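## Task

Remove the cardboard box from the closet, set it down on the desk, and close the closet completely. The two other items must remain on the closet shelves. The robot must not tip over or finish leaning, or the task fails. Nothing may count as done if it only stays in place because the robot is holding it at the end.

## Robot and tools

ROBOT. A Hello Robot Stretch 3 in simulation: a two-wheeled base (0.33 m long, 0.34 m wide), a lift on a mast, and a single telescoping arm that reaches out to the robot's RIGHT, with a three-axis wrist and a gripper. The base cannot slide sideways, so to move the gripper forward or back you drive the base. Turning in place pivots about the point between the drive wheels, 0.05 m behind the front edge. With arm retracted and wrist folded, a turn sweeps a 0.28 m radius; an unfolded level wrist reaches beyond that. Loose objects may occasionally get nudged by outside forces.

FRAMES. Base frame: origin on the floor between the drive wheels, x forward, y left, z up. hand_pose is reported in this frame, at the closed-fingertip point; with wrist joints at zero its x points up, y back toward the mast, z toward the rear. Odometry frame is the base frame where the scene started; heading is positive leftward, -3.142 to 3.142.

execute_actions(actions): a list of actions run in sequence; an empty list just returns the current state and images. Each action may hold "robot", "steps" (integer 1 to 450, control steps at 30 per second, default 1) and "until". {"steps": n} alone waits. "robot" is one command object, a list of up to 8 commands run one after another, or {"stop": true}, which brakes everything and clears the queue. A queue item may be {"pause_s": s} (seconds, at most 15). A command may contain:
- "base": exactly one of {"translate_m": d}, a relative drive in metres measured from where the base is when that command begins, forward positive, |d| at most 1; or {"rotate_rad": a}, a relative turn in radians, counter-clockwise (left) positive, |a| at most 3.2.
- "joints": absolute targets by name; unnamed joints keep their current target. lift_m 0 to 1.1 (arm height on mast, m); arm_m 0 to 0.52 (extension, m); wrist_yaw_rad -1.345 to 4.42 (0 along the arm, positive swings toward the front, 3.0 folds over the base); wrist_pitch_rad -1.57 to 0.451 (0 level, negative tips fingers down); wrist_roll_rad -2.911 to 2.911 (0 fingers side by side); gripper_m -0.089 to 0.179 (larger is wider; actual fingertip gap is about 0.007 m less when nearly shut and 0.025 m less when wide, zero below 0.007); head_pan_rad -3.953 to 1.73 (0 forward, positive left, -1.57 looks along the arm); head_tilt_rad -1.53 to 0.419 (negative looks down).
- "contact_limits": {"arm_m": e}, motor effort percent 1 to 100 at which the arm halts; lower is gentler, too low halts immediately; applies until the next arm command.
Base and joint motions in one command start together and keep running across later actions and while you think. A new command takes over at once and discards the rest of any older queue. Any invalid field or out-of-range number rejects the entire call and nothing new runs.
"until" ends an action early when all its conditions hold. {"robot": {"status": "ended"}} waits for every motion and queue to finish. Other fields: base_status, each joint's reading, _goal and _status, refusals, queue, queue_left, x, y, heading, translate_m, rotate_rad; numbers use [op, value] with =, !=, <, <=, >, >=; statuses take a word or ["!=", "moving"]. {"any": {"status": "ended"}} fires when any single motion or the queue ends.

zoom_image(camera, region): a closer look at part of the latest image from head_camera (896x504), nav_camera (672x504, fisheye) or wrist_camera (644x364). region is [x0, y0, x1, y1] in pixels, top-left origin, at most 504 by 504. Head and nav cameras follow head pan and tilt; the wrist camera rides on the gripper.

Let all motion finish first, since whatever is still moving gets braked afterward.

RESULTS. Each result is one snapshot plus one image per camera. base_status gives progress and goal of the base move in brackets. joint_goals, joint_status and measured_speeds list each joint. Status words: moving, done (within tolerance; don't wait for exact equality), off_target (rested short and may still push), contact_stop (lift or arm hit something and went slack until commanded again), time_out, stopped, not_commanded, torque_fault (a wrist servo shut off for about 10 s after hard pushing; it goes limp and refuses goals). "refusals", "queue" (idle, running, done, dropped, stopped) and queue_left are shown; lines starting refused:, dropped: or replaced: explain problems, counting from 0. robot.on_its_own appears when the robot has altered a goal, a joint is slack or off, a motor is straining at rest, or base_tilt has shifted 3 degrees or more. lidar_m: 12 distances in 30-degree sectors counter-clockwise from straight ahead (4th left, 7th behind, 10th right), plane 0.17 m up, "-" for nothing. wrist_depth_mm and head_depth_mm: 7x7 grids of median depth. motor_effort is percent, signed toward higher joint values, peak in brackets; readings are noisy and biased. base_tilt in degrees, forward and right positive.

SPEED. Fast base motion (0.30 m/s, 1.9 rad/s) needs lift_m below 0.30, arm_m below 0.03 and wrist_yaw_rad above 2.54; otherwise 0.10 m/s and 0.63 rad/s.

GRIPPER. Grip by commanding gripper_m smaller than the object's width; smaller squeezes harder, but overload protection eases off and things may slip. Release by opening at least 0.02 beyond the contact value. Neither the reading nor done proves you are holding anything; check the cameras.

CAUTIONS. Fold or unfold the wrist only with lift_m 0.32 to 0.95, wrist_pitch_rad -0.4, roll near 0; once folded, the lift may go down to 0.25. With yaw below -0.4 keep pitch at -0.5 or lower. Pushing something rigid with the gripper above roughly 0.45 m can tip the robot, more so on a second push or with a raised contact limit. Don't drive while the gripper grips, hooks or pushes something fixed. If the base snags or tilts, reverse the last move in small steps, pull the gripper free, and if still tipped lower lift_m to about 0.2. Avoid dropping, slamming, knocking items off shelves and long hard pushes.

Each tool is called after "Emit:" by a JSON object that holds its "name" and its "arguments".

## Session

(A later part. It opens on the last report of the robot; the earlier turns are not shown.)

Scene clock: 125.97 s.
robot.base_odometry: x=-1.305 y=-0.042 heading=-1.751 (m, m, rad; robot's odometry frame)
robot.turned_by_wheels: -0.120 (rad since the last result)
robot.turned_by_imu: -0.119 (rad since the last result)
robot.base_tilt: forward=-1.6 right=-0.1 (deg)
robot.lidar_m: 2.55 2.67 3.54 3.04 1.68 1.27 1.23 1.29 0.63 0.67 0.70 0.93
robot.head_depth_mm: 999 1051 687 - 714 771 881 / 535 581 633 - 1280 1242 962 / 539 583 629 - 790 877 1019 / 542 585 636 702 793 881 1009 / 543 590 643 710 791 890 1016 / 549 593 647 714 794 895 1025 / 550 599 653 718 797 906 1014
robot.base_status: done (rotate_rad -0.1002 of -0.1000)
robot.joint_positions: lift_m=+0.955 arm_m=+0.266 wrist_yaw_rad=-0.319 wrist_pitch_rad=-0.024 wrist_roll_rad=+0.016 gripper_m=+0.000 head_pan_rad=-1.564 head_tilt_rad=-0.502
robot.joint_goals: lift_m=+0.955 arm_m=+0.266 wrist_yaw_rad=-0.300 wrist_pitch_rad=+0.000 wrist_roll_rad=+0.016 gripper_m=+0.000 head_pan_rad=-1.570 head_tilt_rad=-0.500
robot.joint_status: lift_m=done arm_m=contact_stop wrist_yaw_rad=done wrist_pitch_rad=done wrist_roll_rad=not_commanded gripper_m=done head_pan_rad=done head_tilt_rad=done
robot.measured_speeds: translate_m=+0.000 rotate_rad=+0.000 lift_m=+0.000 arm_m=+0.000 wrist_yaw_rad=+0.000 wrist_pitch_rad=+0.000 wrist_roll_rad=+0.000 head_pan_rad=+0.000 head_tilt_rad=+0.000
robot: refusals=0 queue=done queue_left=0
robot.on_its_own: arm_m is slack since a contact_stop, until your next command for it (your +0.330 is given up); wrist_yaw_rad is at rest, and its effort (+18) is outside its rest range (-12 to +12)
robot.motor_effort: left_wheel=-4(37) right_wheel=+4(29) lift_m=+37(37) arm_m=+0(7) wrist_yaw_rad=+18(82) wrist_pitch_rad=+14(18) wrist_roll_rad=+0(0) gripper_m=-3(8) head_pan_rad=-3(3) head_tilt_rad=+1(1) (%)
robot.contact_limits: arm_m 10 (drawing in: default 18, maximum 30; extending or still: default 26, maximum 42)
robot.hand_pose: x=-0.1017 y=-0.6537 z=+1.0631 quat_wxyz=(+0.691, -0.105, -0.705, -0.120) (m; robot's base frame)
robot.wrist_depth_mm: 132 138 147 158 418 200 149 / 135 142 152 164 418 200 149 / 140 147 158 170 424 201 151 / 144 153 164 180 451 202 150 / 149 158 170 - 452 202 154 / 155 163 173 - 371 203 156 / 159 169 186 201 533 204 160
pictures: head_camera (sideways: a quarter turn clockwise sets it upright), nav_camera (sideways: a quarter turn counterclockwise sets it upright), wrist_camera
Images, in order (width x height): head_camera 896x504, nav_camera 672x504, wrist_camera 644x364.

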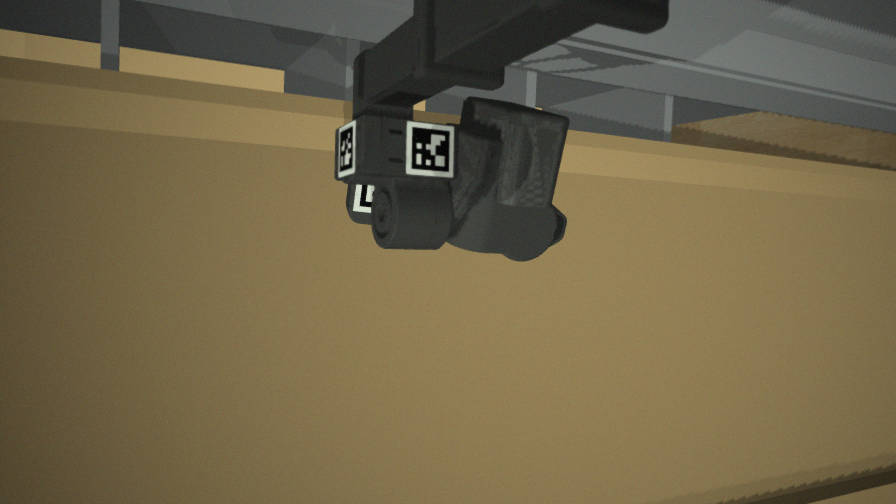

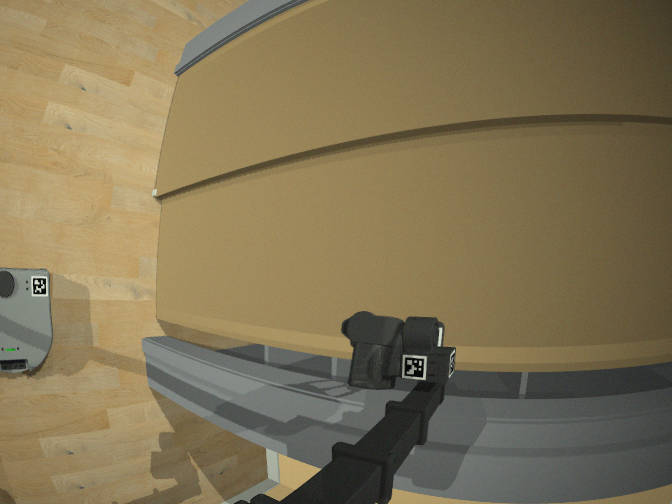

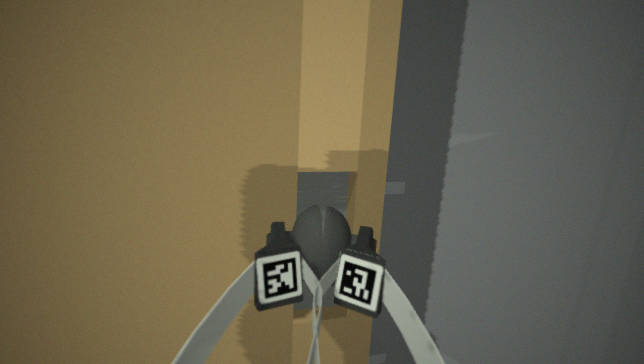

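Rotation works. More.

Emit:
{"name": "execute_actions", "arguments": {"actions": [{"robot":{"joints":{"arm_m":0.33},"contact_limits":{"arm_m":10}},"steps":200,"until":{"robot":{"status":"ended"}}},{"robot":{"base":{"rotate_rad":-0.09}},"steps":200,"until":{"robot":{"status":"ended"}}}]}}

Scene clock: 129.07 s.
robot.base_odometry: x=-1.305 y=-0.042 heading=-1.841 (m, m, rad; robot's odometry frame)
robot.turned_by_wheels: -0.090 (rad since the last result)
robot.turned_by_imu: -0.089 (rad since the last result)
robot.base_tilt: forward=-1.6 right=+0.1 (deg)
robot.lidar_m: 2.55 2.61 3.47 3.03 1.83 1.30 1.23 1.26 0.63 0.65 0.69 0.85
robot.head_depth_mm: 522 534 573 - 715 812 930 / 564 952 816 740 736 810 917 / 543 589 635 - 814 926 1059 / 542 587 640 702 798 886 1010 / 540 585 637 701 784 881 1006 / 539 583 636 700 780 873 999 / 536 581 631 696 773 868 995
robot.base_status: done (rotate_rad -0.0898 of -0.0900)
robot.joint_positions: lift_m=+0.955 arm_m=+0.271 wrist_yaw_rad=-0.295 wrist_pitch_rad=-0.027 wrist_roll_rad=+0.016 gripper_m=+0.000 head_pan_rad=-1.564 head_tilt_rad=-0.502
robot.joint_goals: lift_m=+0.955 arm_m=+0.271 wrist_yaw_rad=-0.300 wrist_pitch_rad=+0.000 wrist_roll_rad=+0.016 gripper_m=+0.000 head_pan_rad=-1.570 head_tilt_rad=-0.500
robot.joint_status: lift_m=done arm_m=contact_stop wrist_yaw_rad=done wrist_pitch_rad=done wrist_roll_rad=not_commanded gripper_m=done head_pan_rad=done head_tilt_rad=done
robot.measured_speeds: translate_m=+0.000 rotate_rad=+0.000 lift_m=+0.000 arm_m=+0.000 wrist_yaw_rad=+0.000 wrist_pitch_rad=+0.000 wrist_roll_rad=+0.000 head_pan_rad=+0.000 head_tilt_rad=+0.000
robot: refusals=0 queue=done queue_left=0
robot.on_its_own: arm_m is slack since a contact_stop, until your next command for it (your +0.330 is given up)
robot.motor_effort: left_wheel=+4(27) right_wheel=-2(20) lift_m=+36(36) arm_m=+1(7) wrist_yaw_rad=-4(52) wrist_pitch_rad=+16(19) wrist_roll_rad=+0(0) gripper_m=-3(6) head_pan_rad=-3(3) head_tilt_rad=+2(2) (%)
robot.contact_limits: arm_m 10 (drawing in: default 18, maximum 30; extending or still: default 26, maximum 42)
robot.hand_pose: x=-0.0957 y=-0.6600 z=+1.0623 quat_wxyz=(+0.693, -0.095, -0.706, -0.113) (m; robot's base frame)
robot.wrist_depth_mm: 130 137 148 161 198 138 120 / 134 141 153 168 201 139 124 / 138 146 159 174 202 141 131 / 142 151 164 187 204 141 138 / 146 157 170 - 206 148 147 / 152 162 174 - 196 148 158 / 157 168 189 209 224 154 195
pictures: head_camera (sideways: a quarter turn clockwise sets it upright), nav_camera (sideways: a quarter turn counterclockwise sets it upright), wrist_camera
Images, in order (width x height): head_camera 896x504, nav_camera 672x504, wrist_camera 644x364.

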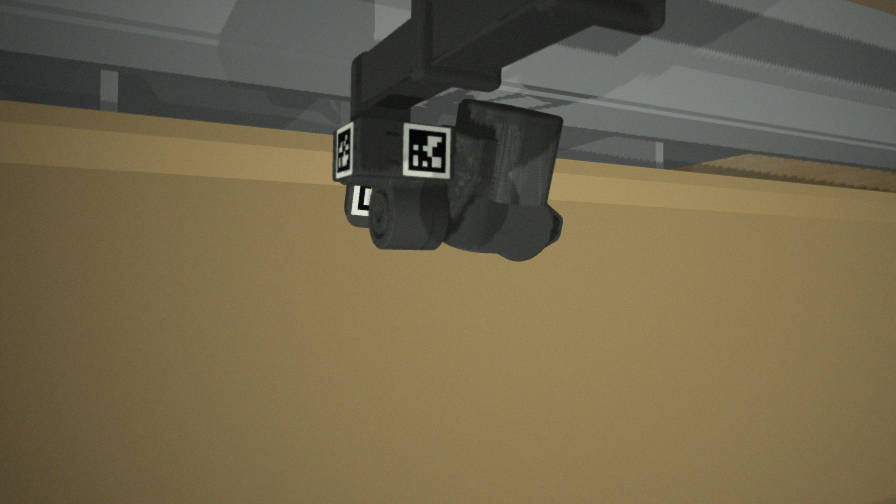

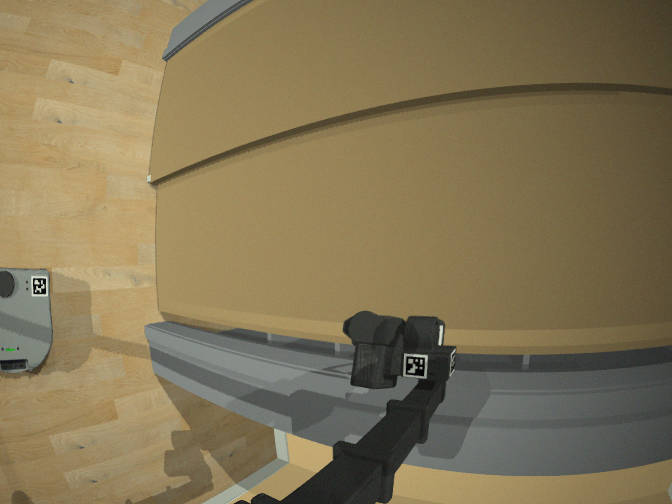

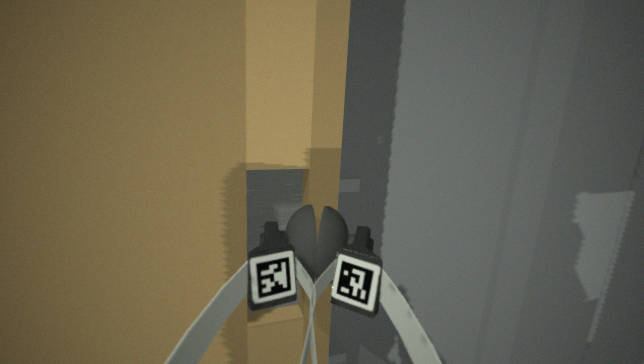

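Slipped; reseat and push once more.

Emit:
{"name": "execute_actions", "arguments": {"actions": [{"robot":[{"joints":{"arm_m":0.25}},{"base":{"rotate_rad":0.035}}],"steps":300,"until":{"robot":{"status":"ended"}}},{"robot":{"joints":{"arm_m":0.33},"contact_limits":{"arm_m":12}},"steps":200,"until":{"robot":{"status":"ended"}}},{"robot":{"base":{"rotate_rad":-0.05}},"steps":200,"until":{"robot":{"status":"ended"}}}]}}

Scene clock: 133.60 s.
robot.base_odometry: x=-1.305 y=-0.042 heading=-1.855 (m, m, rad; robot's odometry frame)
robot.turned_by_wheels: -0.015 (rad since the last result)
robot.turned_by_imu: -0.009 (rad since the last result)
robot.base_tilt: forward=-1.6 right=-0.1 (deg)
robot.lidar_m: 2.55 2.61 3.46 3.04 1.84 1.29 1.23 1.26 0.63 0.64 0.69 0.85
robot.head_depth_mm: 514 538 576 - 721 815 932 / 923 997 670 727 728 808 909 / 546 592 638 - 820 942 1067 / 543 590 642 706 799 891 1016 / 542 586 639 704 786 884 1010 / 539 583 637 701 777 876 1005 / 538 580 632 699 776 872 995
robot.base_status: done (rotate_rad -0.0495 of -0.0500)
robot.joint_positions: lift_m=+0.955 arm_m=+0.274 wrist_yaw_rad=-0.286 wrist_pitch_rad=-0.028 wrist_roll_rad=+0.016 gripper_m=+0.000 head_pan_rad=-1.564 head_tilt_rad=-0.502
robot.joint_goals: lift_m=+0.955 arm_m=+0.274 wrist_yaw_rad=-0.300 wrist_pitch_rad=+0.000 wrist_roll_rad=+0.016 gripper_m=+0.000 head_pan_rad=-1.570 head_tilt_rad=-0.500
robot.joint_status: lift_m=done arm_m=contact_stop wrist_yaw_rad=done wrist_pitch_rad=done wrist_roll_rad=not_commanded gripper_m=done head_pan_rad=done head_tilt_rad=done
robot.measured_speeds: translate_m=+0.000 rotate_rad=+0.000 lift_m=+0.000 arm_m=+0.000 wrist_yaw_rad=+0.000 wrist_pitch_rad=+0.000 wrist_roll_rad=+0.000 head_pan_rad=+0.000 head_tilt_rad=+0.000
robot: refusals=0 queue=done queue_left=0
robot.on_its_own: arm_m is slack since a contact_stop, until your next command for it (your +0.330 is given up); wrist_yaw_rad is at rest, and its effort (-13) is outside its rest range (-12 to +12)
robot.motor_effort: left_wheel=+10(15) right_wheel=-7(9) lift_m=+36(37) arm_m=+0(11) wrist_yaw_rad=-13(14) wrist_pitch_rad=+16(20) wrist_roll_rad=+0(0) gripper_m=-4(4) head_pan_rad=-3(4) head_tilt_rad=+2(1) (%)
robot.contact_limits: arm_m 12 (drawing in: default 18, maximum 30; extending or still: default 26, maximum 42)
robot.hand_pose: x=-0.0935 y=-0.6638 z=+1.0621 quat_wxyz=(+0.693, -0.092, -0.707, -0.110) (m; robot's base frame)
robot.wrist_depth_mm: 129 136 147 160 197 137 117 / 133 140 152 166 199 137 122 / 137 145 158 173 201 139 126 / 141 150 164 186 202 140 134 / 146 156 169 - 205 143 142 / 151 162 173 - 194 148 152 / 156 167 188 209 194 149 190
pictures: head_camera (sideways: a quarter turn clockwise sets it upright), nav_camera (sideways: a quarter turn counterclockwise sets it upright), wrist_camera
Images, in order (width x height): head_camera 896x504, nav_camera 672x504, wrist_camera 644x364.

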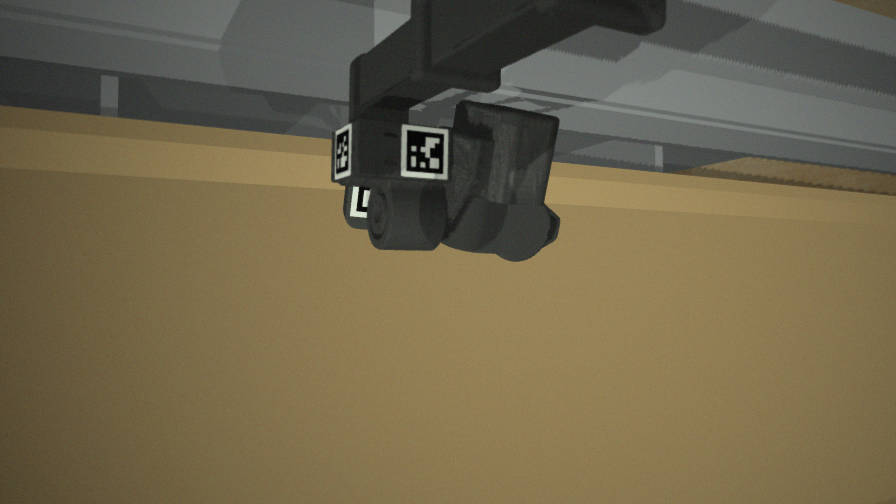

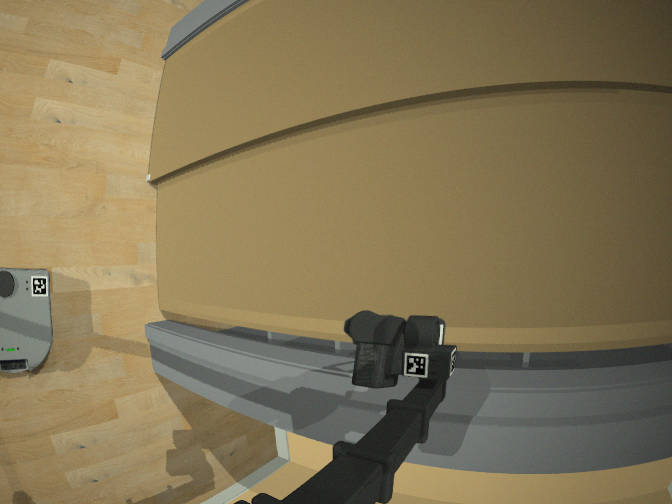

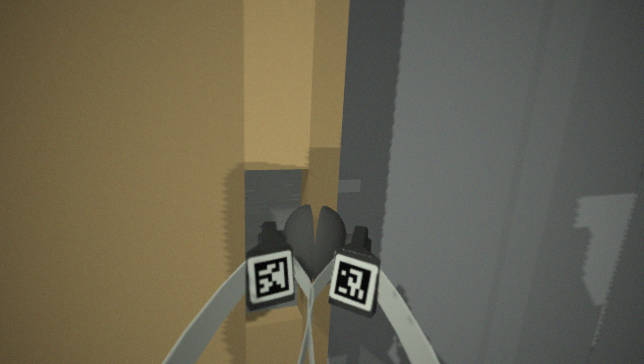

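Emit:
{"name": "execute_actions", "arguments": {"actions": [{"robot":[{"joints":{"arm_m":0.22}},{"joints":{"wrist_yaw_rad":-0.1},"base":{"translate_m":-0.025}}],"steps":300,"until":{"robot":{"status":"ended"}}},{"robot":{"joints":{"arm_m":0.33},"contact_limits":{"arm_m":12}},"steps":200,"until":{"robot":{"status":"ended"}}}]}}

Scene clock: 138.83 s.
robot.base_odometry: x=-1.298 y=-0.018 heading=-1.856 (m, m, rad; robot's odometry frame)
robot.turned_by_wheels: +0.000 (rad since the last result)
robot.turned_by_imu: +0.001 (rad since the last result)
robot.base_tilt: forward=-1.8 right=-0.2 (deg)
robot.lidar_m: 2.58 2.64 3.51 3.04 1.80 1.27 1.21 1.24 0.63 0.63 0.70 0.85
robot.head_depth_mm: 492 528 581 - 739 819 934 / 984 630 628 - 715 800 924 / 552 599 644 - 847 957 1026 / 549 593 647 708 805 891 1024 / 548 592 646 711 789 889 1012 / 545 590 641 707 783 880 1007 / 543 587 642 702 780 875 997
robot.base_status: done (translate_m -0.0250 of -0.0250)
robot.joint_positions: lift_m=+0.955 arm_m=+0.274 wrist_yaw_rad=-0.099 wrist_pitch_rad=-0.035 wrist_roll_rad=+0.016 gripper_m=+0.000 head_pan_rad=-1.564 head_tilt_rad=-0.502
robot.joint_goals: lift_m=+0.955 arm_m=+0.274 wrist_yaw_rad=-0.100 wrist_pitch_rad=+0.000 wrist_roll_rad=+0.016 gripper_m=+0.000 head_pan_rad=-1.570 head_tilt_rad=-0.500
robot.joint_status: lift_m=done arm_m=contact_stop wrist_yaw_rad=done wrist_pitch_rad=done wrist_roll_rad=not_commanded gripper_m=done head_pan_rad=done head_tilt_rad=done
robot.measured_speeds: translate_m=+0.000 rotate_rad=+0.000 lift_m=+0.000 arm_m=+0.003 wrist_yaw_rad=-0.030 wrist_pitch_rad=-0.024 wrist_roll_rad=+0.000 head_pan_rad=+0.000 head_tilt_rad=+0.000
robot: refusals=0 queue=dropped queue_left=0
robot.on_its_own: arm_m is slack since a contact_stop, until your next command for it (your +0.330 is given up)
robot.motor_effort: left_wheel=+6(12) right_wheel=-1(7) lift_m=+36(37) arm_m=+8(11) wrist_yaw_rad=+0(13) wrist_pitch_rad=+22(22) wrist_roll_rad=+0(0) gripper_m=-3(4) head_pan_rad=-3(3) head_tilt_rad=+2(2) (%)
robot.contact_limits: arm_m 12 (drawing in: default 18, maximum 30; extending or still: default 26, maximum 42)
robot.hand_pose: x=-0.0467 y=-0.6728 z=+1.0603 quat_wxyz=(+0.700, -0.023, -0.712, -0.047) (m; robot's base frame)
robot.wrist_depth_mm: 139 143 148 153 208 160 114 / 144 147 153 159 418 160 114 / 149 153 158 166 223 160 114 / 154 159 166 176 449 160 119 / 160 165 172 188 241 159 119 / 167 172 178 - 239 159 119 / 173 179 189 197 540 158 123
pictures: head_camera (sideways: a quarter turn clockwise sets it upright), nav_camera (sideways: a quarter turn counterclockwise sets it upright), wrist_camera
Images, in order (width x height): head_camera 896x504, nav_camera 672x504, wrist_camera 644x364.

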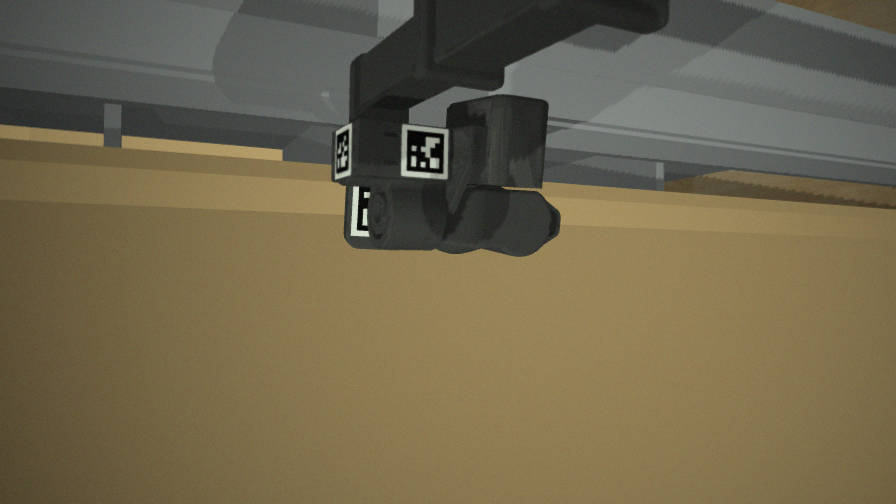

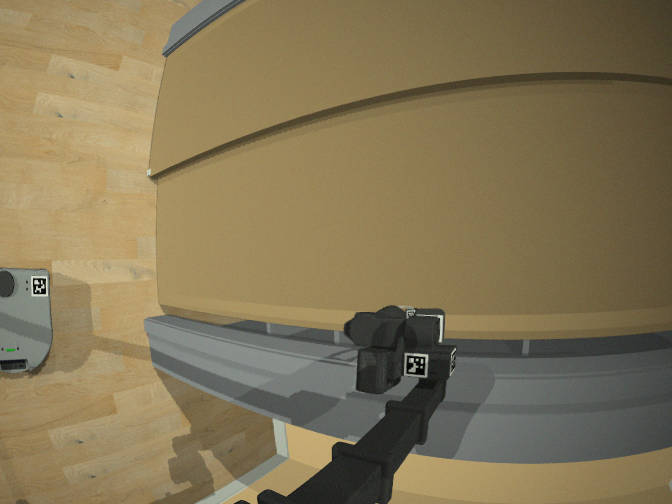

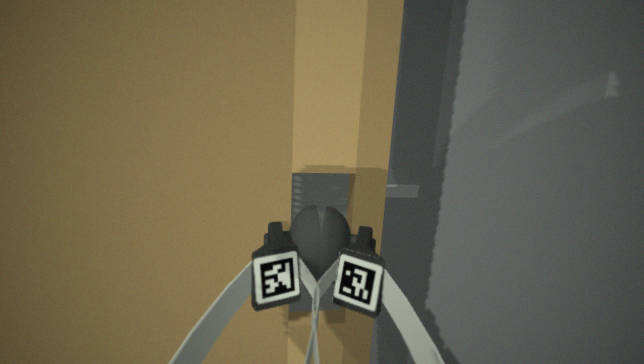

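Emit:
{"name": "execute_actions", "arguments": {"actions": [{"robot":{"base":{"rotate_rad":-0.06}},"steps":200,"until":{"robot":{"status":"ended"}}}]}}

Scene clock: 140.57 s.
robot.base_odometry: x=-1.298 y=-0.018 heading=-1.915 (m, m, rad; robot's odometry frame)
robot.turned_by_wheels: -0.060 (rad since the last result)
robot.turned_by_imu: -0.060 (rad since the last result)
robot.base_tilt: forward=-1.6 right=+0.0 (deg)
robot.lidar_m: 2.57 2.60 3.32 3.03 1.90 1.30 1.21 1.22 0.66 0.63 0.68 0.81
robot.head_depth_mm: 498 545 599 - 753 857 1273 / 507 543 577 - 736 826 955 / 551 603 645 - 798 853 962 / 544 590 641 703 798 891 1016 / 540 584 636 700 781 876 997 / 536 578 630 692 770 862 977 / 531 573 623 683 757 846 966
robot.base_status: done (rotate_rad -0.0598 of -0.0600)
robot.joint_positions: lift_m=+0.955 arm_m=+0.270 wrist_yaw_rad=-0.092 wrist_pitch_rad=-0.025 wrist_roll_rad=+0.016 gripper_m=+0.000 head_pan_rad=-1.564 head_tilt_rad=-0.502
robot.joint_goals: lift_m=+0.955 arm_m=+0.270 wrist_yaw_rad=-0.100 wrist_pitch_rad=+0.000 wrist_roll_rad=+0.016 gripper_m=+0.000 head_pan_rad=-1.570 head_tilt_rad=-0.500
robot.joint_status: lift_m=done arm_m=contact_stop wrist_yaw_rad=done wrist_pitch_rad=done wrist_roll_rad=not_commanded gripper_m=done head_pan_rad=done head_tilt_rad=done
robot.measured_speeds: translate_m=+0.000 rotate_rad=+0.000 lift_m=+0.000 arm_m=+0.000 wrist_yaw_rad=+0.000 wrist_pitch_rad=+0.000 wrist_roll_rad=+0.000 head_pan_rad=+0.000 head_tilt_rad=+0.000
robot: refusals=0 queue=done queue_left=0
robot.on_its_own: arm_m is slack since a contact_stop, until your next command for it (your +0.330 is given up)
robot.motor_effort: left_wheel=+6(26) right_wheel=-3(17) lift_m=+36(36) arm_m=+0(8) wrist_yaw_rad=-8(48) wrist_pitch_rad=+15(19) wrist_roll_rad=+0(0) gripper_m=-3(5) head_pan_rad=-3(3) head_tilt_rad=+1(2) (%)
robot.contact_limits: arm_m 12 (drawing in: default 18, maximum 30; extending or still: default 26, maximum 42)
robot.hand_pose: x=-0.0450 y=-0.6693 z=+1.0628 quat_wxyz=(+0.700, -0.024, -0.712, -0.042) (m; robot's base frame)
robot.wrist_depth_mm: 137 142 149 156 164 112 100 / 141 147 154 162 167 113 104 / 146 152 159 167 174 119 109 / 151 157 166 184 178 119 114 / 156 162 171 - 178 119 120 / 162 169 176 - 163 122 127 / 168 176 189 200 164 126 134
pictures: head_camera (sideways: a quarter turn clockwise sets it upright), nav_camera (sideways: a quarter turn counterclockwise sets it upright), wrist_camera
Images, in order (width x height): head_camera 896x504, nav_camera 672x504, wrist_camera 644x364.

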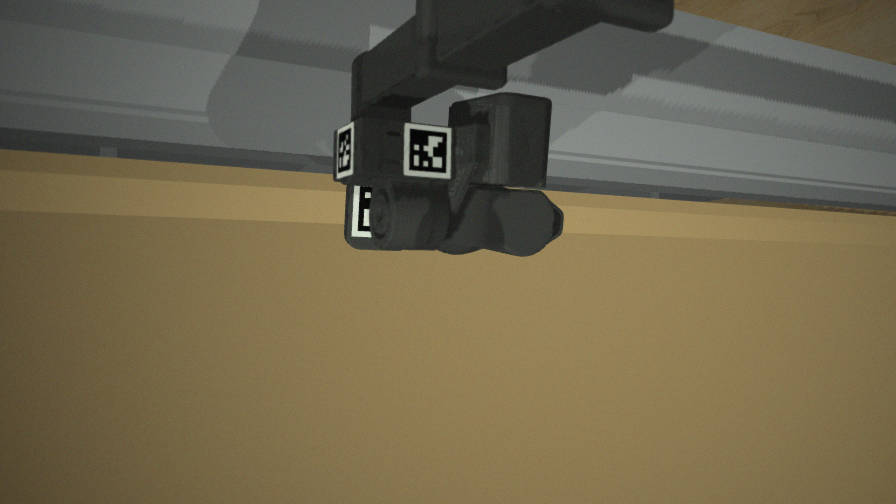

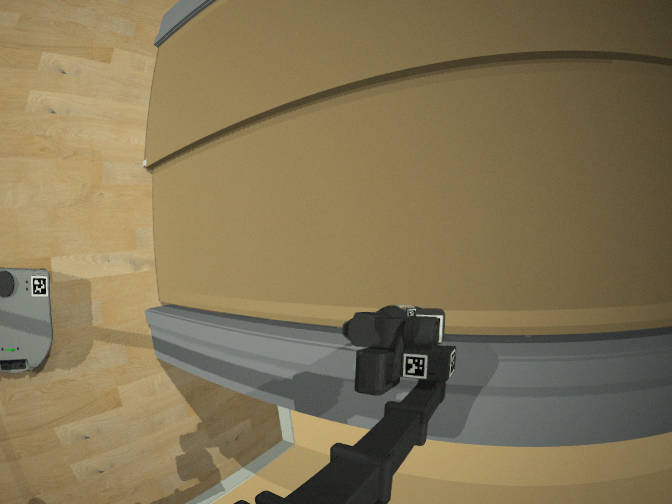

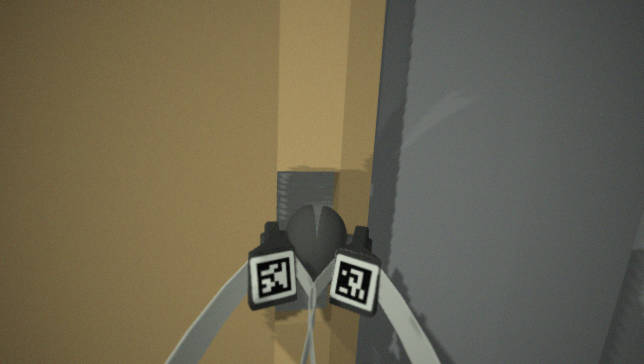

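Emit:
{"name": "execute_actions", "arguments": {"actions": [{"robot":[{"joints":{"arm_m":0.255,"wrist_yaw_rad":0.0}},{"base":{"rotate_rad":-0.025}}],"steps":300,"until":{"robot":{"status":"ended"}}},{"robot":{"joints":{"arm_m":0.33},"contact_limits":{"arm_m":12}},"steps":200,"until":{"robot":{"status":"ended"}}},{"robot":{"base":{"rotate_rad":-0.03}},"steps":200,"until":{"robot":{"status":"ended"}}}]}}

Scene clock: 146.70 s.
robot.base_odometry: x=-1.298 y=-0.018 heading=-1.970 (m, m, rad; robot's odometry frame)
robot.turned_by_wheels: -0.055 (rad since the last result)
robot.turned_by_imu: -0.043 (rad since the last result)
robot.base_tilt: forward=-1.6 right=+0.0 (deg)
robot.lidar_m: 2.57 2.59 3.23 3.04 2.01 1.32 1.20 1.21 0.67 0.63 0.68 0.79
robot.head_depth_mm: 513 560 613 - 772 1495 1331 / 499 538 586 - 753 847 973 / 566 597 653 - 746 828 947 / 549 594 647 713 805 899 1048 / 543 587 641 706 785 882 1007 / 535 579 631 692 768 861 980 / 529 569 620 682 753 843 963
robot.base_status: done (rotate_rad -0.0298 of -0.0300)
robot.joint_positions: lift_m=+0.955 arm_m=+0.275 wrist_yaw_rad=+0.012 wrist_pitch_rad=-0.026 wrist_roll_rad=+0.016 gripper_m=+0.000 head_pan_rad=-1.564 head_tilt_rad=-0.502
robot.joint_goals: lift_m=+0.955 arm_m=+0.275 wrist_yaw_rad=+0.000 wrist_pitch_rad=+0.000 wrist_roll_rad=+0.016 gripper_m=+0.000 head_pan_rad=-1.570 head_tilt_rad=-0.500
robot.joint_status: lift_m=done arm_m=contact_stop wrist_yaw_rad=done wrist_pitch_rad=done wrist_roll_rad=not_commanded gripper_m=done head_pan_rad=done head_tilt_rad=done
robot.measured_speeds: translate_m=+0.000 rotate_rad=+0.000 lift_m=+0.000 arm_m=+0.000 wrist_yaw_rad=+0.000 wrist_pitch_rad=+0.000 wrist_roll_rad=+0.000 head_pan_rad=+0.000 head_tilt_rad=+0.000
robot: refusals=0 queue=done queue_left=0
robot.on_its_own: arm_m is slack since a contact_stop, until your next command for it (your +0.330 is given up)
robot.motor_effort: left_wheel=+5(18) right_wheel=-4(11) lift_m=+36(36) arm_m=+0(11) wrist_yaw_rad=-11(26) wrist_pitch_rad=+16(23) wrist_roll_rad=+0(0) gripper_m=-4(3) head_pan_rad=-3(4) head_tilt_rad=+2(1) (%)
robot.contact_limits: arm_m 12 (drawing in: default 18, maximum 30; extending or still: default 26, maximum 42)
robot.hand_pose: x=-0.0183 y=-0.6756 z=+1.0625 quat_wxyz=(+0.702, +0.014, -0.712, -0.005) (m; robot's base frame)
robot.wrist_depth_mm: 140 144 149 155 159 110 91 / 145 150 155 160 167 109 94 / 151 155 160 166 170 110 98 / 156 160 166 177 177 114 102 / 162 166 172 - 181 115 107 / 168 173 178 - 163 115 112 / 175 180 189 197 163 116 118
pictures: head_camera (sideways: a quarter turn clockwise sets it upright), nav_camera (sideways: a quarter turn counterclockwise sets it upright), wrist_camera
Images, in order (width x height): head_camera 896x504, nav_camera 672x504, wrist_camera 644x364.

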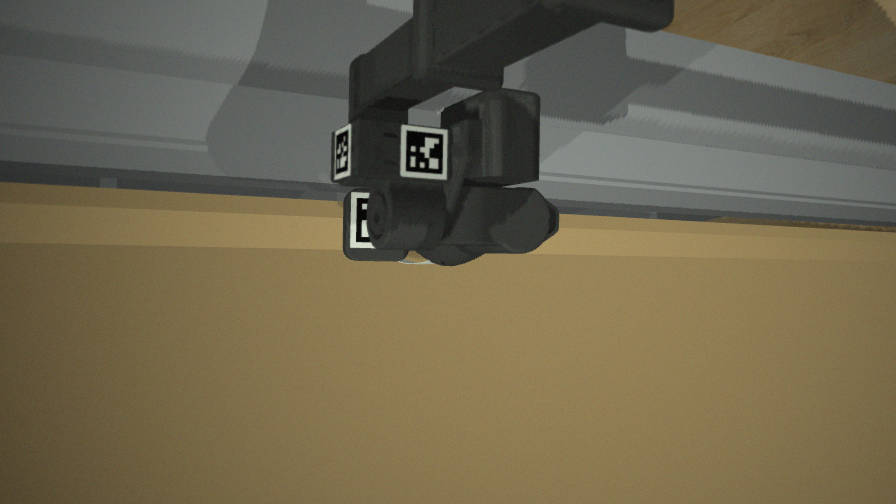

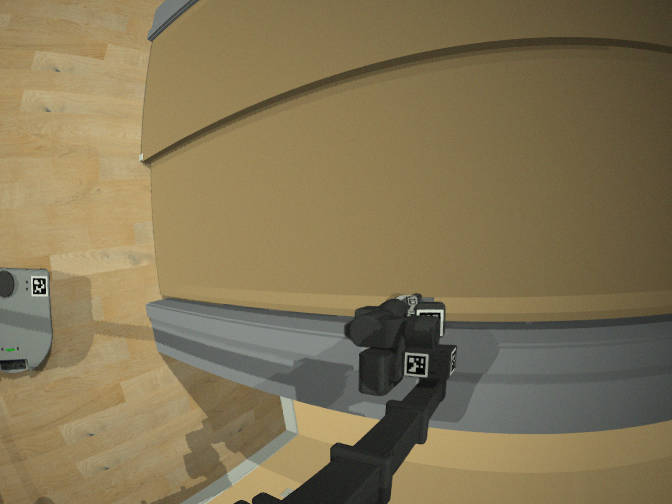

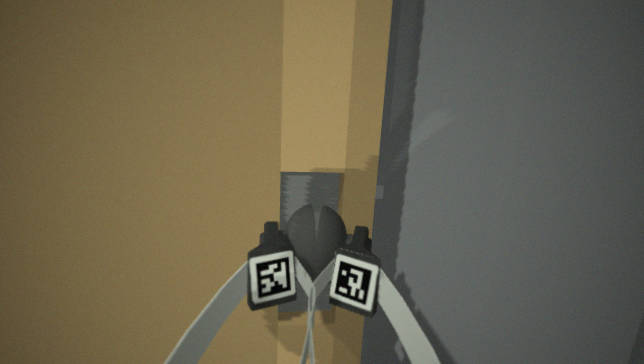

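Emit:
{"name": "execute_actions", "arguments": {"actions": [{"robot":[{"joints":{"arm_m":0.2}},{"joints":{"wrist_roll_rad":1.57},"base":{"rotate_rad":0.012}}],"steps":300,"until":{"robot":{"status":"ended"}}},{"robot":{"joints":{"arm_m":0.33},"contact_limits":{"arm_m":12}},"steps":200,"until":{"robot":{"status":"ended"}}},{"robot":{"base":{"rotate_rad":-0.04}},"steps":200,"until":{"robot":{"status":"ended"}}}]}}

Scene clock: 153.00 s.
robot.base_odometry: x=-1.298 y=-0.018 heading=-1.998 (m, m, rad; robot's odometry frame)
robot.turned_by_wheels: -0.028 (rad since the last result)
robot.turned_by_imu: -0.031 (rad since the last result)
robot.base_tilt: forward=-1.6 right=-0.1 (deg)
robot.lidar_m: 2.57 2.59 3.15 3.05 2.10 1.34 1.21 1.22 0.68 0.63 0.68 0.77
robot.head_depth_mm: 522 567 622 - 781 1535 1333 / 502 550 596 - 765 860 997 / 541 570 616 - 737 823 942 / 551 600 648 - 806 903 1017 / 543 586 638 705 780 877 1003 / 533 576 630 691 760 857 973 / 525 568 614 676 746 832 945
robot.base_status: done (rotate_rad -0.0396 of -0.0400)
robot.joint_positions: lift_m=+0.955 arm_m=+0.278 wrist_yaw_rad=+0.013 wrist_pitch_rad=-0.022 wrist_roll_rad=+1.569 gripper_m=+0.000 head_pan_rad=-1.564 head_tilt_rad=-0.502
robot.joint_goals: lift_m=+0.955 arm_m=+0.278 wrist_yaw_rad=+0.000 wrist_pitch_rad=+0.000 wrist_roll_rad=+1.570 gripper_m=+0.000 head_pan_rad=-1.570 head_tilt_rad=-0.500
robot.joint_status: lift_m=done arm_m=contact_stop wrist_yaw_rad=done wrist_pitch_rad=done wrist_roll_rad=done gripper_m=done head_pan_rad=done head_tilt_rad=done
robot.measured_speeds: translate_m=+0.000 rotate_rad=+0.000 lift_m=+0.000 arm_m=+0.000 wrist_yaw_rad=+0.000 wrist_pitch_rad=+0.000 wrist_roll_rad=+0.000 head_pan_rad=+0.000 head_tilt_rad=+0.000
robot: refusals=0 queue=done queue_left=0
robot.on_its_own: arm_m is slack since a contact_stop, until your next command for it (your +0.330 is given up)
robot.motor_effort: left_wheel=+9(27) right_wheel=-6(20) lift_m=+37(36) arm_m=+1(11) wrist_yaw_rad=-12(53) wrist_pitch_rad=+13(18) wrist_roll_rad=+0(2) gripper_m=-3(3) head_pan_rad=-3(4) head_tilt_rad=+2(2) (%)
robot.contact_limits: arm_m 12 (drawing in: default 18, maximum 30; extending or still: default 26, maximum 42)
robot.hand_pose: x=-0.0180 y=-0.6783 z=+1.0634 quat_wxyz=(+0.001, +0.007, -1.000, -0.011) (m; robot's base frame)
robot.wrist_depth_mm: 97 97 98 100 100 102 103 / 97 98 99 100 101 102 103 / 98 98 99 100 101 102 103 / 174 175 176 178 116 117 104 / 174 176 177 - 182 183 185 / 175 177 178 - 183 184 185 / 176 177 179 181 183 184 187
pictures: head_camera (sideways: a quarter turn clockwise sets it upright), nav_camera (sideways: a quarter turn counterclockwise sets it upright), wrist_camera
Images, in order (width x height): head_camera 896x504, nav_camera 672x504, wrist_camera 644x364.

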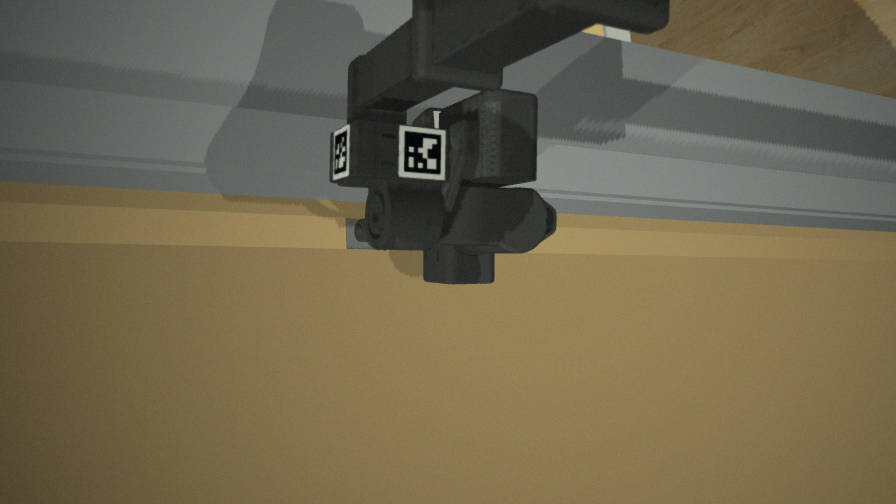

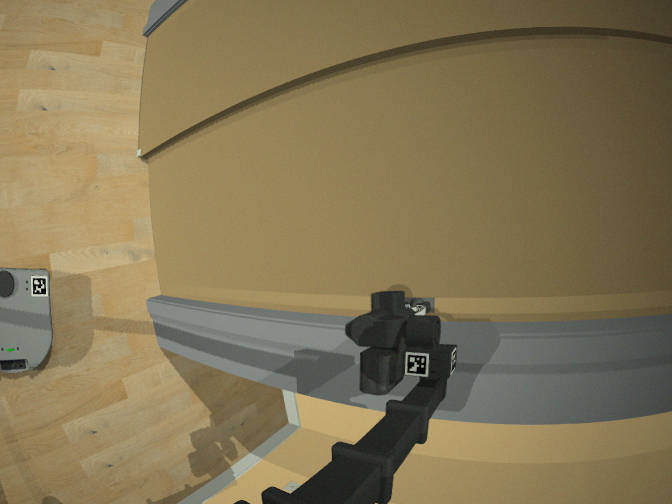

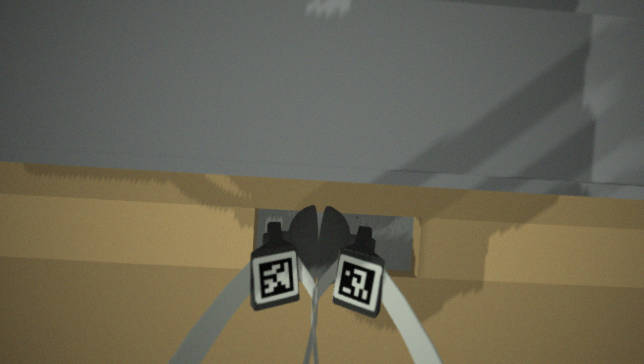

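Emit:
{"name": "execute_actions", "arguments": {"actions": [{"robot":[{"joints":{"arm_m":0.08}},{"joints":{"wrist_roll_rad":0},"base":{"rotate_rad":0.267}},{"base":{"translate_m":0.95}}],"steps":450,"until":{"robot":{"status":"ended"}}},{"steps":300,"until":{"robot":{"status":"ended"}}}]}}

Scene clock: 168.87 s.
robot.base_odometry: x=-1.450 y=-0.956 heading=-1.731 (m, m, rad; robot's odometry frame)
robot.turned_by_wheels: +0.267 (rad since the last result)
robot.turned_by_imu: +0.266 (rad since the last result)
robot.base_tilt: forward=-1.6 right=+0.0 (deg)
robot.lidar_m: 1.63 1.74 2.55 2.92 2.79 2.19 2.16 0.99 0.72 0.69 0.74 1.65
robot.head_depth_mm: 563 607 662 723 - - - / 568 614 668 730 - - - / 574 621 676 735 - - 1103 / 565 613 673 733 - 903 1082 / 565 612 666 745 823 927 1062 / 574 623 681 749 844 982 1263 / 586 1302 1463 1625 1815 1599 1332
robot.base_status: done (translate_m +0.9500 of +0.9500)
robot.joint_positions: lift_m=+0.955 arm_m=+0.080 wrist_yaw_rad=+0.001 wrist_pitch_rad=-0.022 wrist_roll_rad=+0.005 gripper_m=+0.000 head_pan_rad=-1.564 head_tilt_rad=-0.502
robot.joint_goals: lift_m=+0.955 arm_m=+0.080 wrist_yaw_rad=+0.000 wrist_pitch_rad=+0.000 wrist_roll_rad=+0.000 gripper_m=+0.000 head_pan_rad=-1.570 head_tilt_rad=-0.500
robot.joint_status: lift_m=done arm_m=done wrist_yaw_rad=done wrist_pitch_rad=done wrist_roll_rad=done gripper_m=done head_pan_rad=done head_tilt_rad=done
robot.measured_speeds: translate_m=+0.000 rotate_rad=+0.000 lift_m=+0.000 arm_m=+0.000 wrist_yaw_rad=+0.000 wrist_pitch_rad=+0.000 wrist_roll_rad=+0.000 head_pan_rad=+0.000 head_tilt_rad=+0.000
robot: refusals=0 queue=done queue_left=0
robot.motor_effort: left_wheel=-4(8) right_wheel=+1(5) lift_m=+37(36) arm_m=-3(1) wrist_yaw_rad=+0(13) wrist_pitch_rad=+13(13) wrist_roll_rad=-2(3) gripper_m=-3(3) head_pan_rad=-4(4) head_tilt_rad=+1(1) (%)
robot.hand_pose: x=-0.0213 y=-0.4810 z=+1.0636 quat_wxyz=(+0.706, +0.008, -0.708, -0.008) (m; robot's base frame)
robot.wrist_depth_mm: - 370 356 360 357 344 338 / - 384 365 375 366 360 351 / - 392 380 385 377 368 358 / - 410 394 403 391 383 370 / - 429 412 - 408 394 386 / - 450 430 - 422 412 398 / - - 443 451 438 426 410
pictures: head_camera (sideways: a quarter turn clockwise sets it upright), nav_camera (sideways: a quarter turn counterclockwise sets it upright), wrist_camera
Images, in order (width x height): head_camera 896x504, nav_camera 672x504, wrist_camera 644x364.

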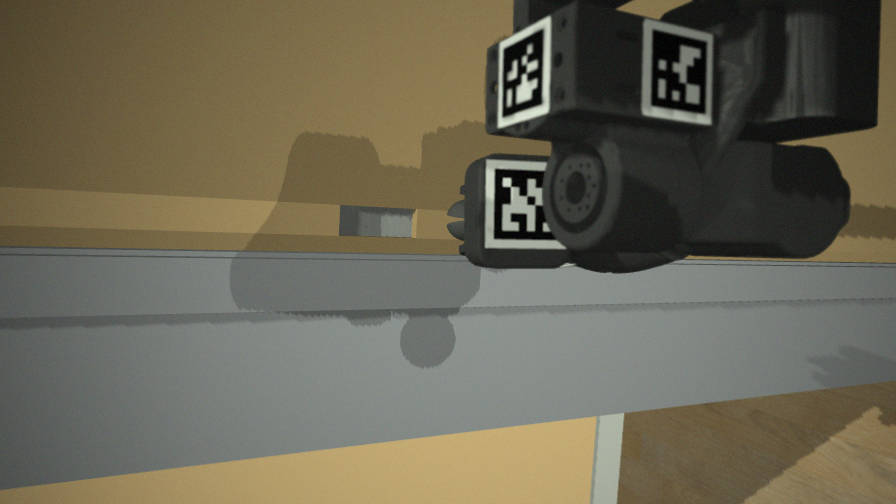

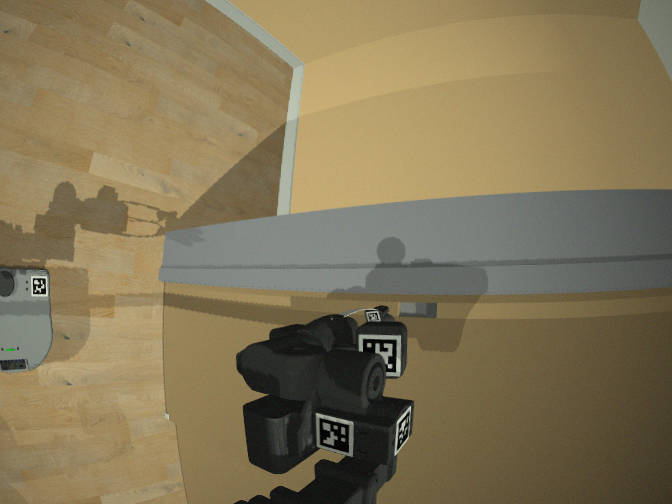

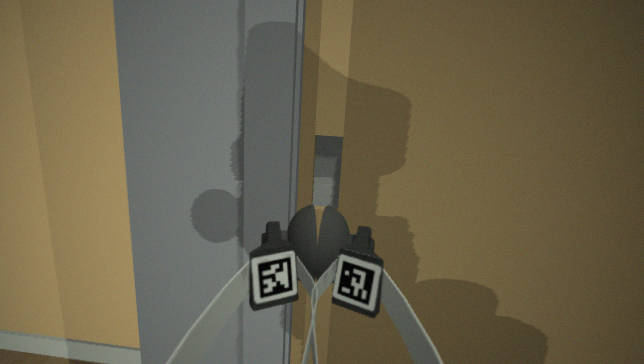

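Emit:
{"name": "execute_actions", "arguments": {"actions": [{"robot":{"joints":{"wrist_roll_rad":-1.57,"arm_m":0.2},"base":{"translate_m":-0.01}},"steps":300,"until":{"robot":{"status":"ended"}}},{"robot":{"joints":{"arm_m":0.36},"contact_limits":{"arm_m":12}},"steps":200,"until":{"robot":{"status":"ended"}}},{"robot":{"base":{"rotate_rad":-0.14}},"steps":200,"until":{"robot":{"status":"ended"}}}]}}

Scene clock: 174.77 s.
robot.base_odometry: x=-1.449 y=-0.946 heading=-1.871 (m, m, rad; robot's odometry frame)
robot.turned_by_wheels: -0.140 (rad since the last result)
robot.turned_by_imu: -0.120 (rad since the last result)
robot.base_tilt: forward=-1.6 right=-0.1 (deg)
robot.lidar_m: 1.63 1.68 2.26 2.92 3.11 2.24 2.15 1.11 0.75 0.69 0.72 1.70
robot.head_depth_mm: 578 628 683 - 855 951 1093 / 577 625 670 - 838 944 1086 / 576 626 672 - 838 945 1081 / 590 637 700 1297 879 977 1130 / 1175 1263 1113 739 893 941 1065 / 546 591 650 723 808 912 1041 / 558 602 658 725 805 938 1263
robot.base_status: done (rotate_rad -0.1400 of -0.1400)
robot.joint_positions: lift_m=+0.955 arm_m=+0.300 wrist_yaw_rad=-0.002 wrist_pitch_rad=-0.022 wrist_roll_rad=-1.571 gripper_m=+0.000 head_pan_rad=-1.564 head_tilt_rad=-0.502
robot.joint_goals: lift_m=+0.955 arm_m=+0.300 wrist_yaw_rad=+0.000 wrist_pitch_rad=+0.000 wrist_roll_rad=-1.570 gripper_m=+0.000 head_pan_rad=-1.570 head_tilt_rad=-0.500
robot.joint_status: lift_m=done arm_m=contact_stop wrist_yaw_rad=done wrist_pitch_rad=done wrist_roll_rad=done gripper_m=done head_pan_rad=done head_tilt_rad=done
robot.measured_speeds: translate_m=+0.000 rotate_rad=+0.000 lift_m=+0.000 arm_m=+0.000 wrist_yaw_rad=+0.000 wrist_pitch_rad=+0.000 wrist_roll_rad=+0.000 head_pan_rad=+0.000 head_tilt_rad=+0.000
robot: refusals=0 queue=done queue_left=0
robot.on_its_own: arm_m is slack since a contact_stop, until your next command for it (your +0.360 is given up)
robot.motor_effort: left_wheel=+1(60) right_wheel=+0(36) lift_m=+36(37) arm_m=+1(11) wrist_yaw_rad=+2(100) wrist_pitch_rad=+13(20) wrist_roll_rad=+0(3) gripper_m=-3(3) head_pan_rad=-3(4) head_tilt_rad=+1(1) (%)
robot.contact_limits: arm_m 12 (drawing in: default 18, maximum 30; extending or still: default 26, maximum 42)
robot.hand_pose: x=-0.0217 y=-0.7005 z=+1.0636 quat_wxyz=(+1.000, +0.012, +0.000, -0.001) (m; robot's base frame)
robot.wrist_depth_mm: 681 476 235 217 201 187 173 / 757 583 883 875 867 537 841 / 757 591 924 911 885 577 852 / 182 181 178 177 174 191 903 / 189 186 190 - 179 176 172 / 198 196 190 - 184 182 179 / 206 203 199 196 193 190 186
pictures: head_camera (sideways: a quarter turn clockwise sets it upright), nav_camera (sideways: a quarter turn counterclockwise sets it upright), wrist_camera
Images, in order (width x height): head_camera 896x504, nav_camera 672x504, wrist_camera 644x364.

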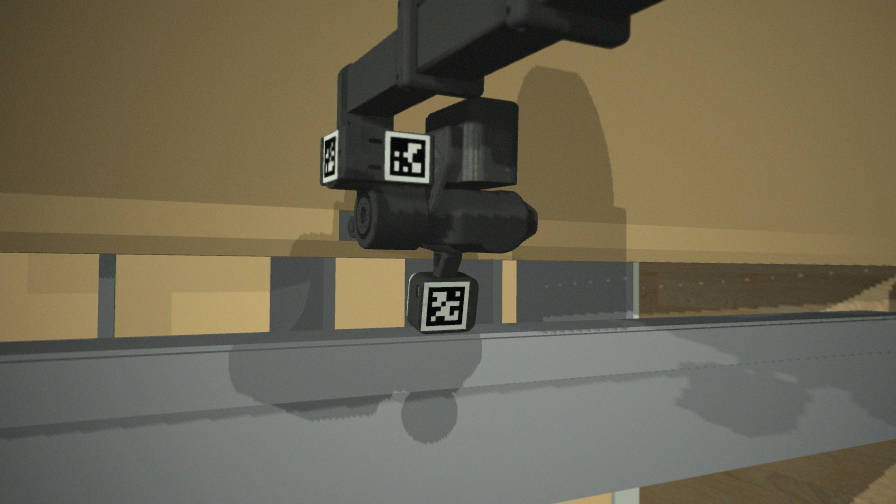

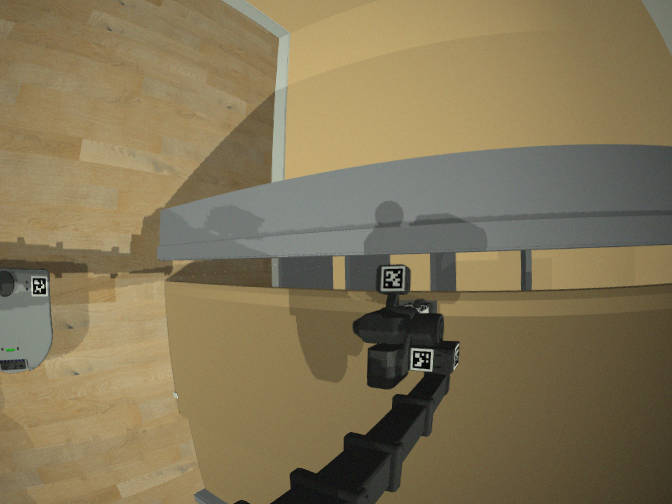

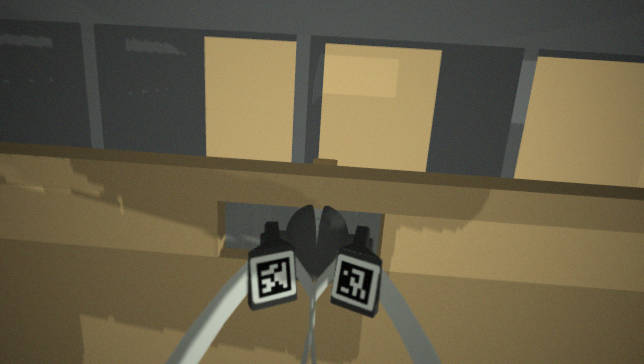

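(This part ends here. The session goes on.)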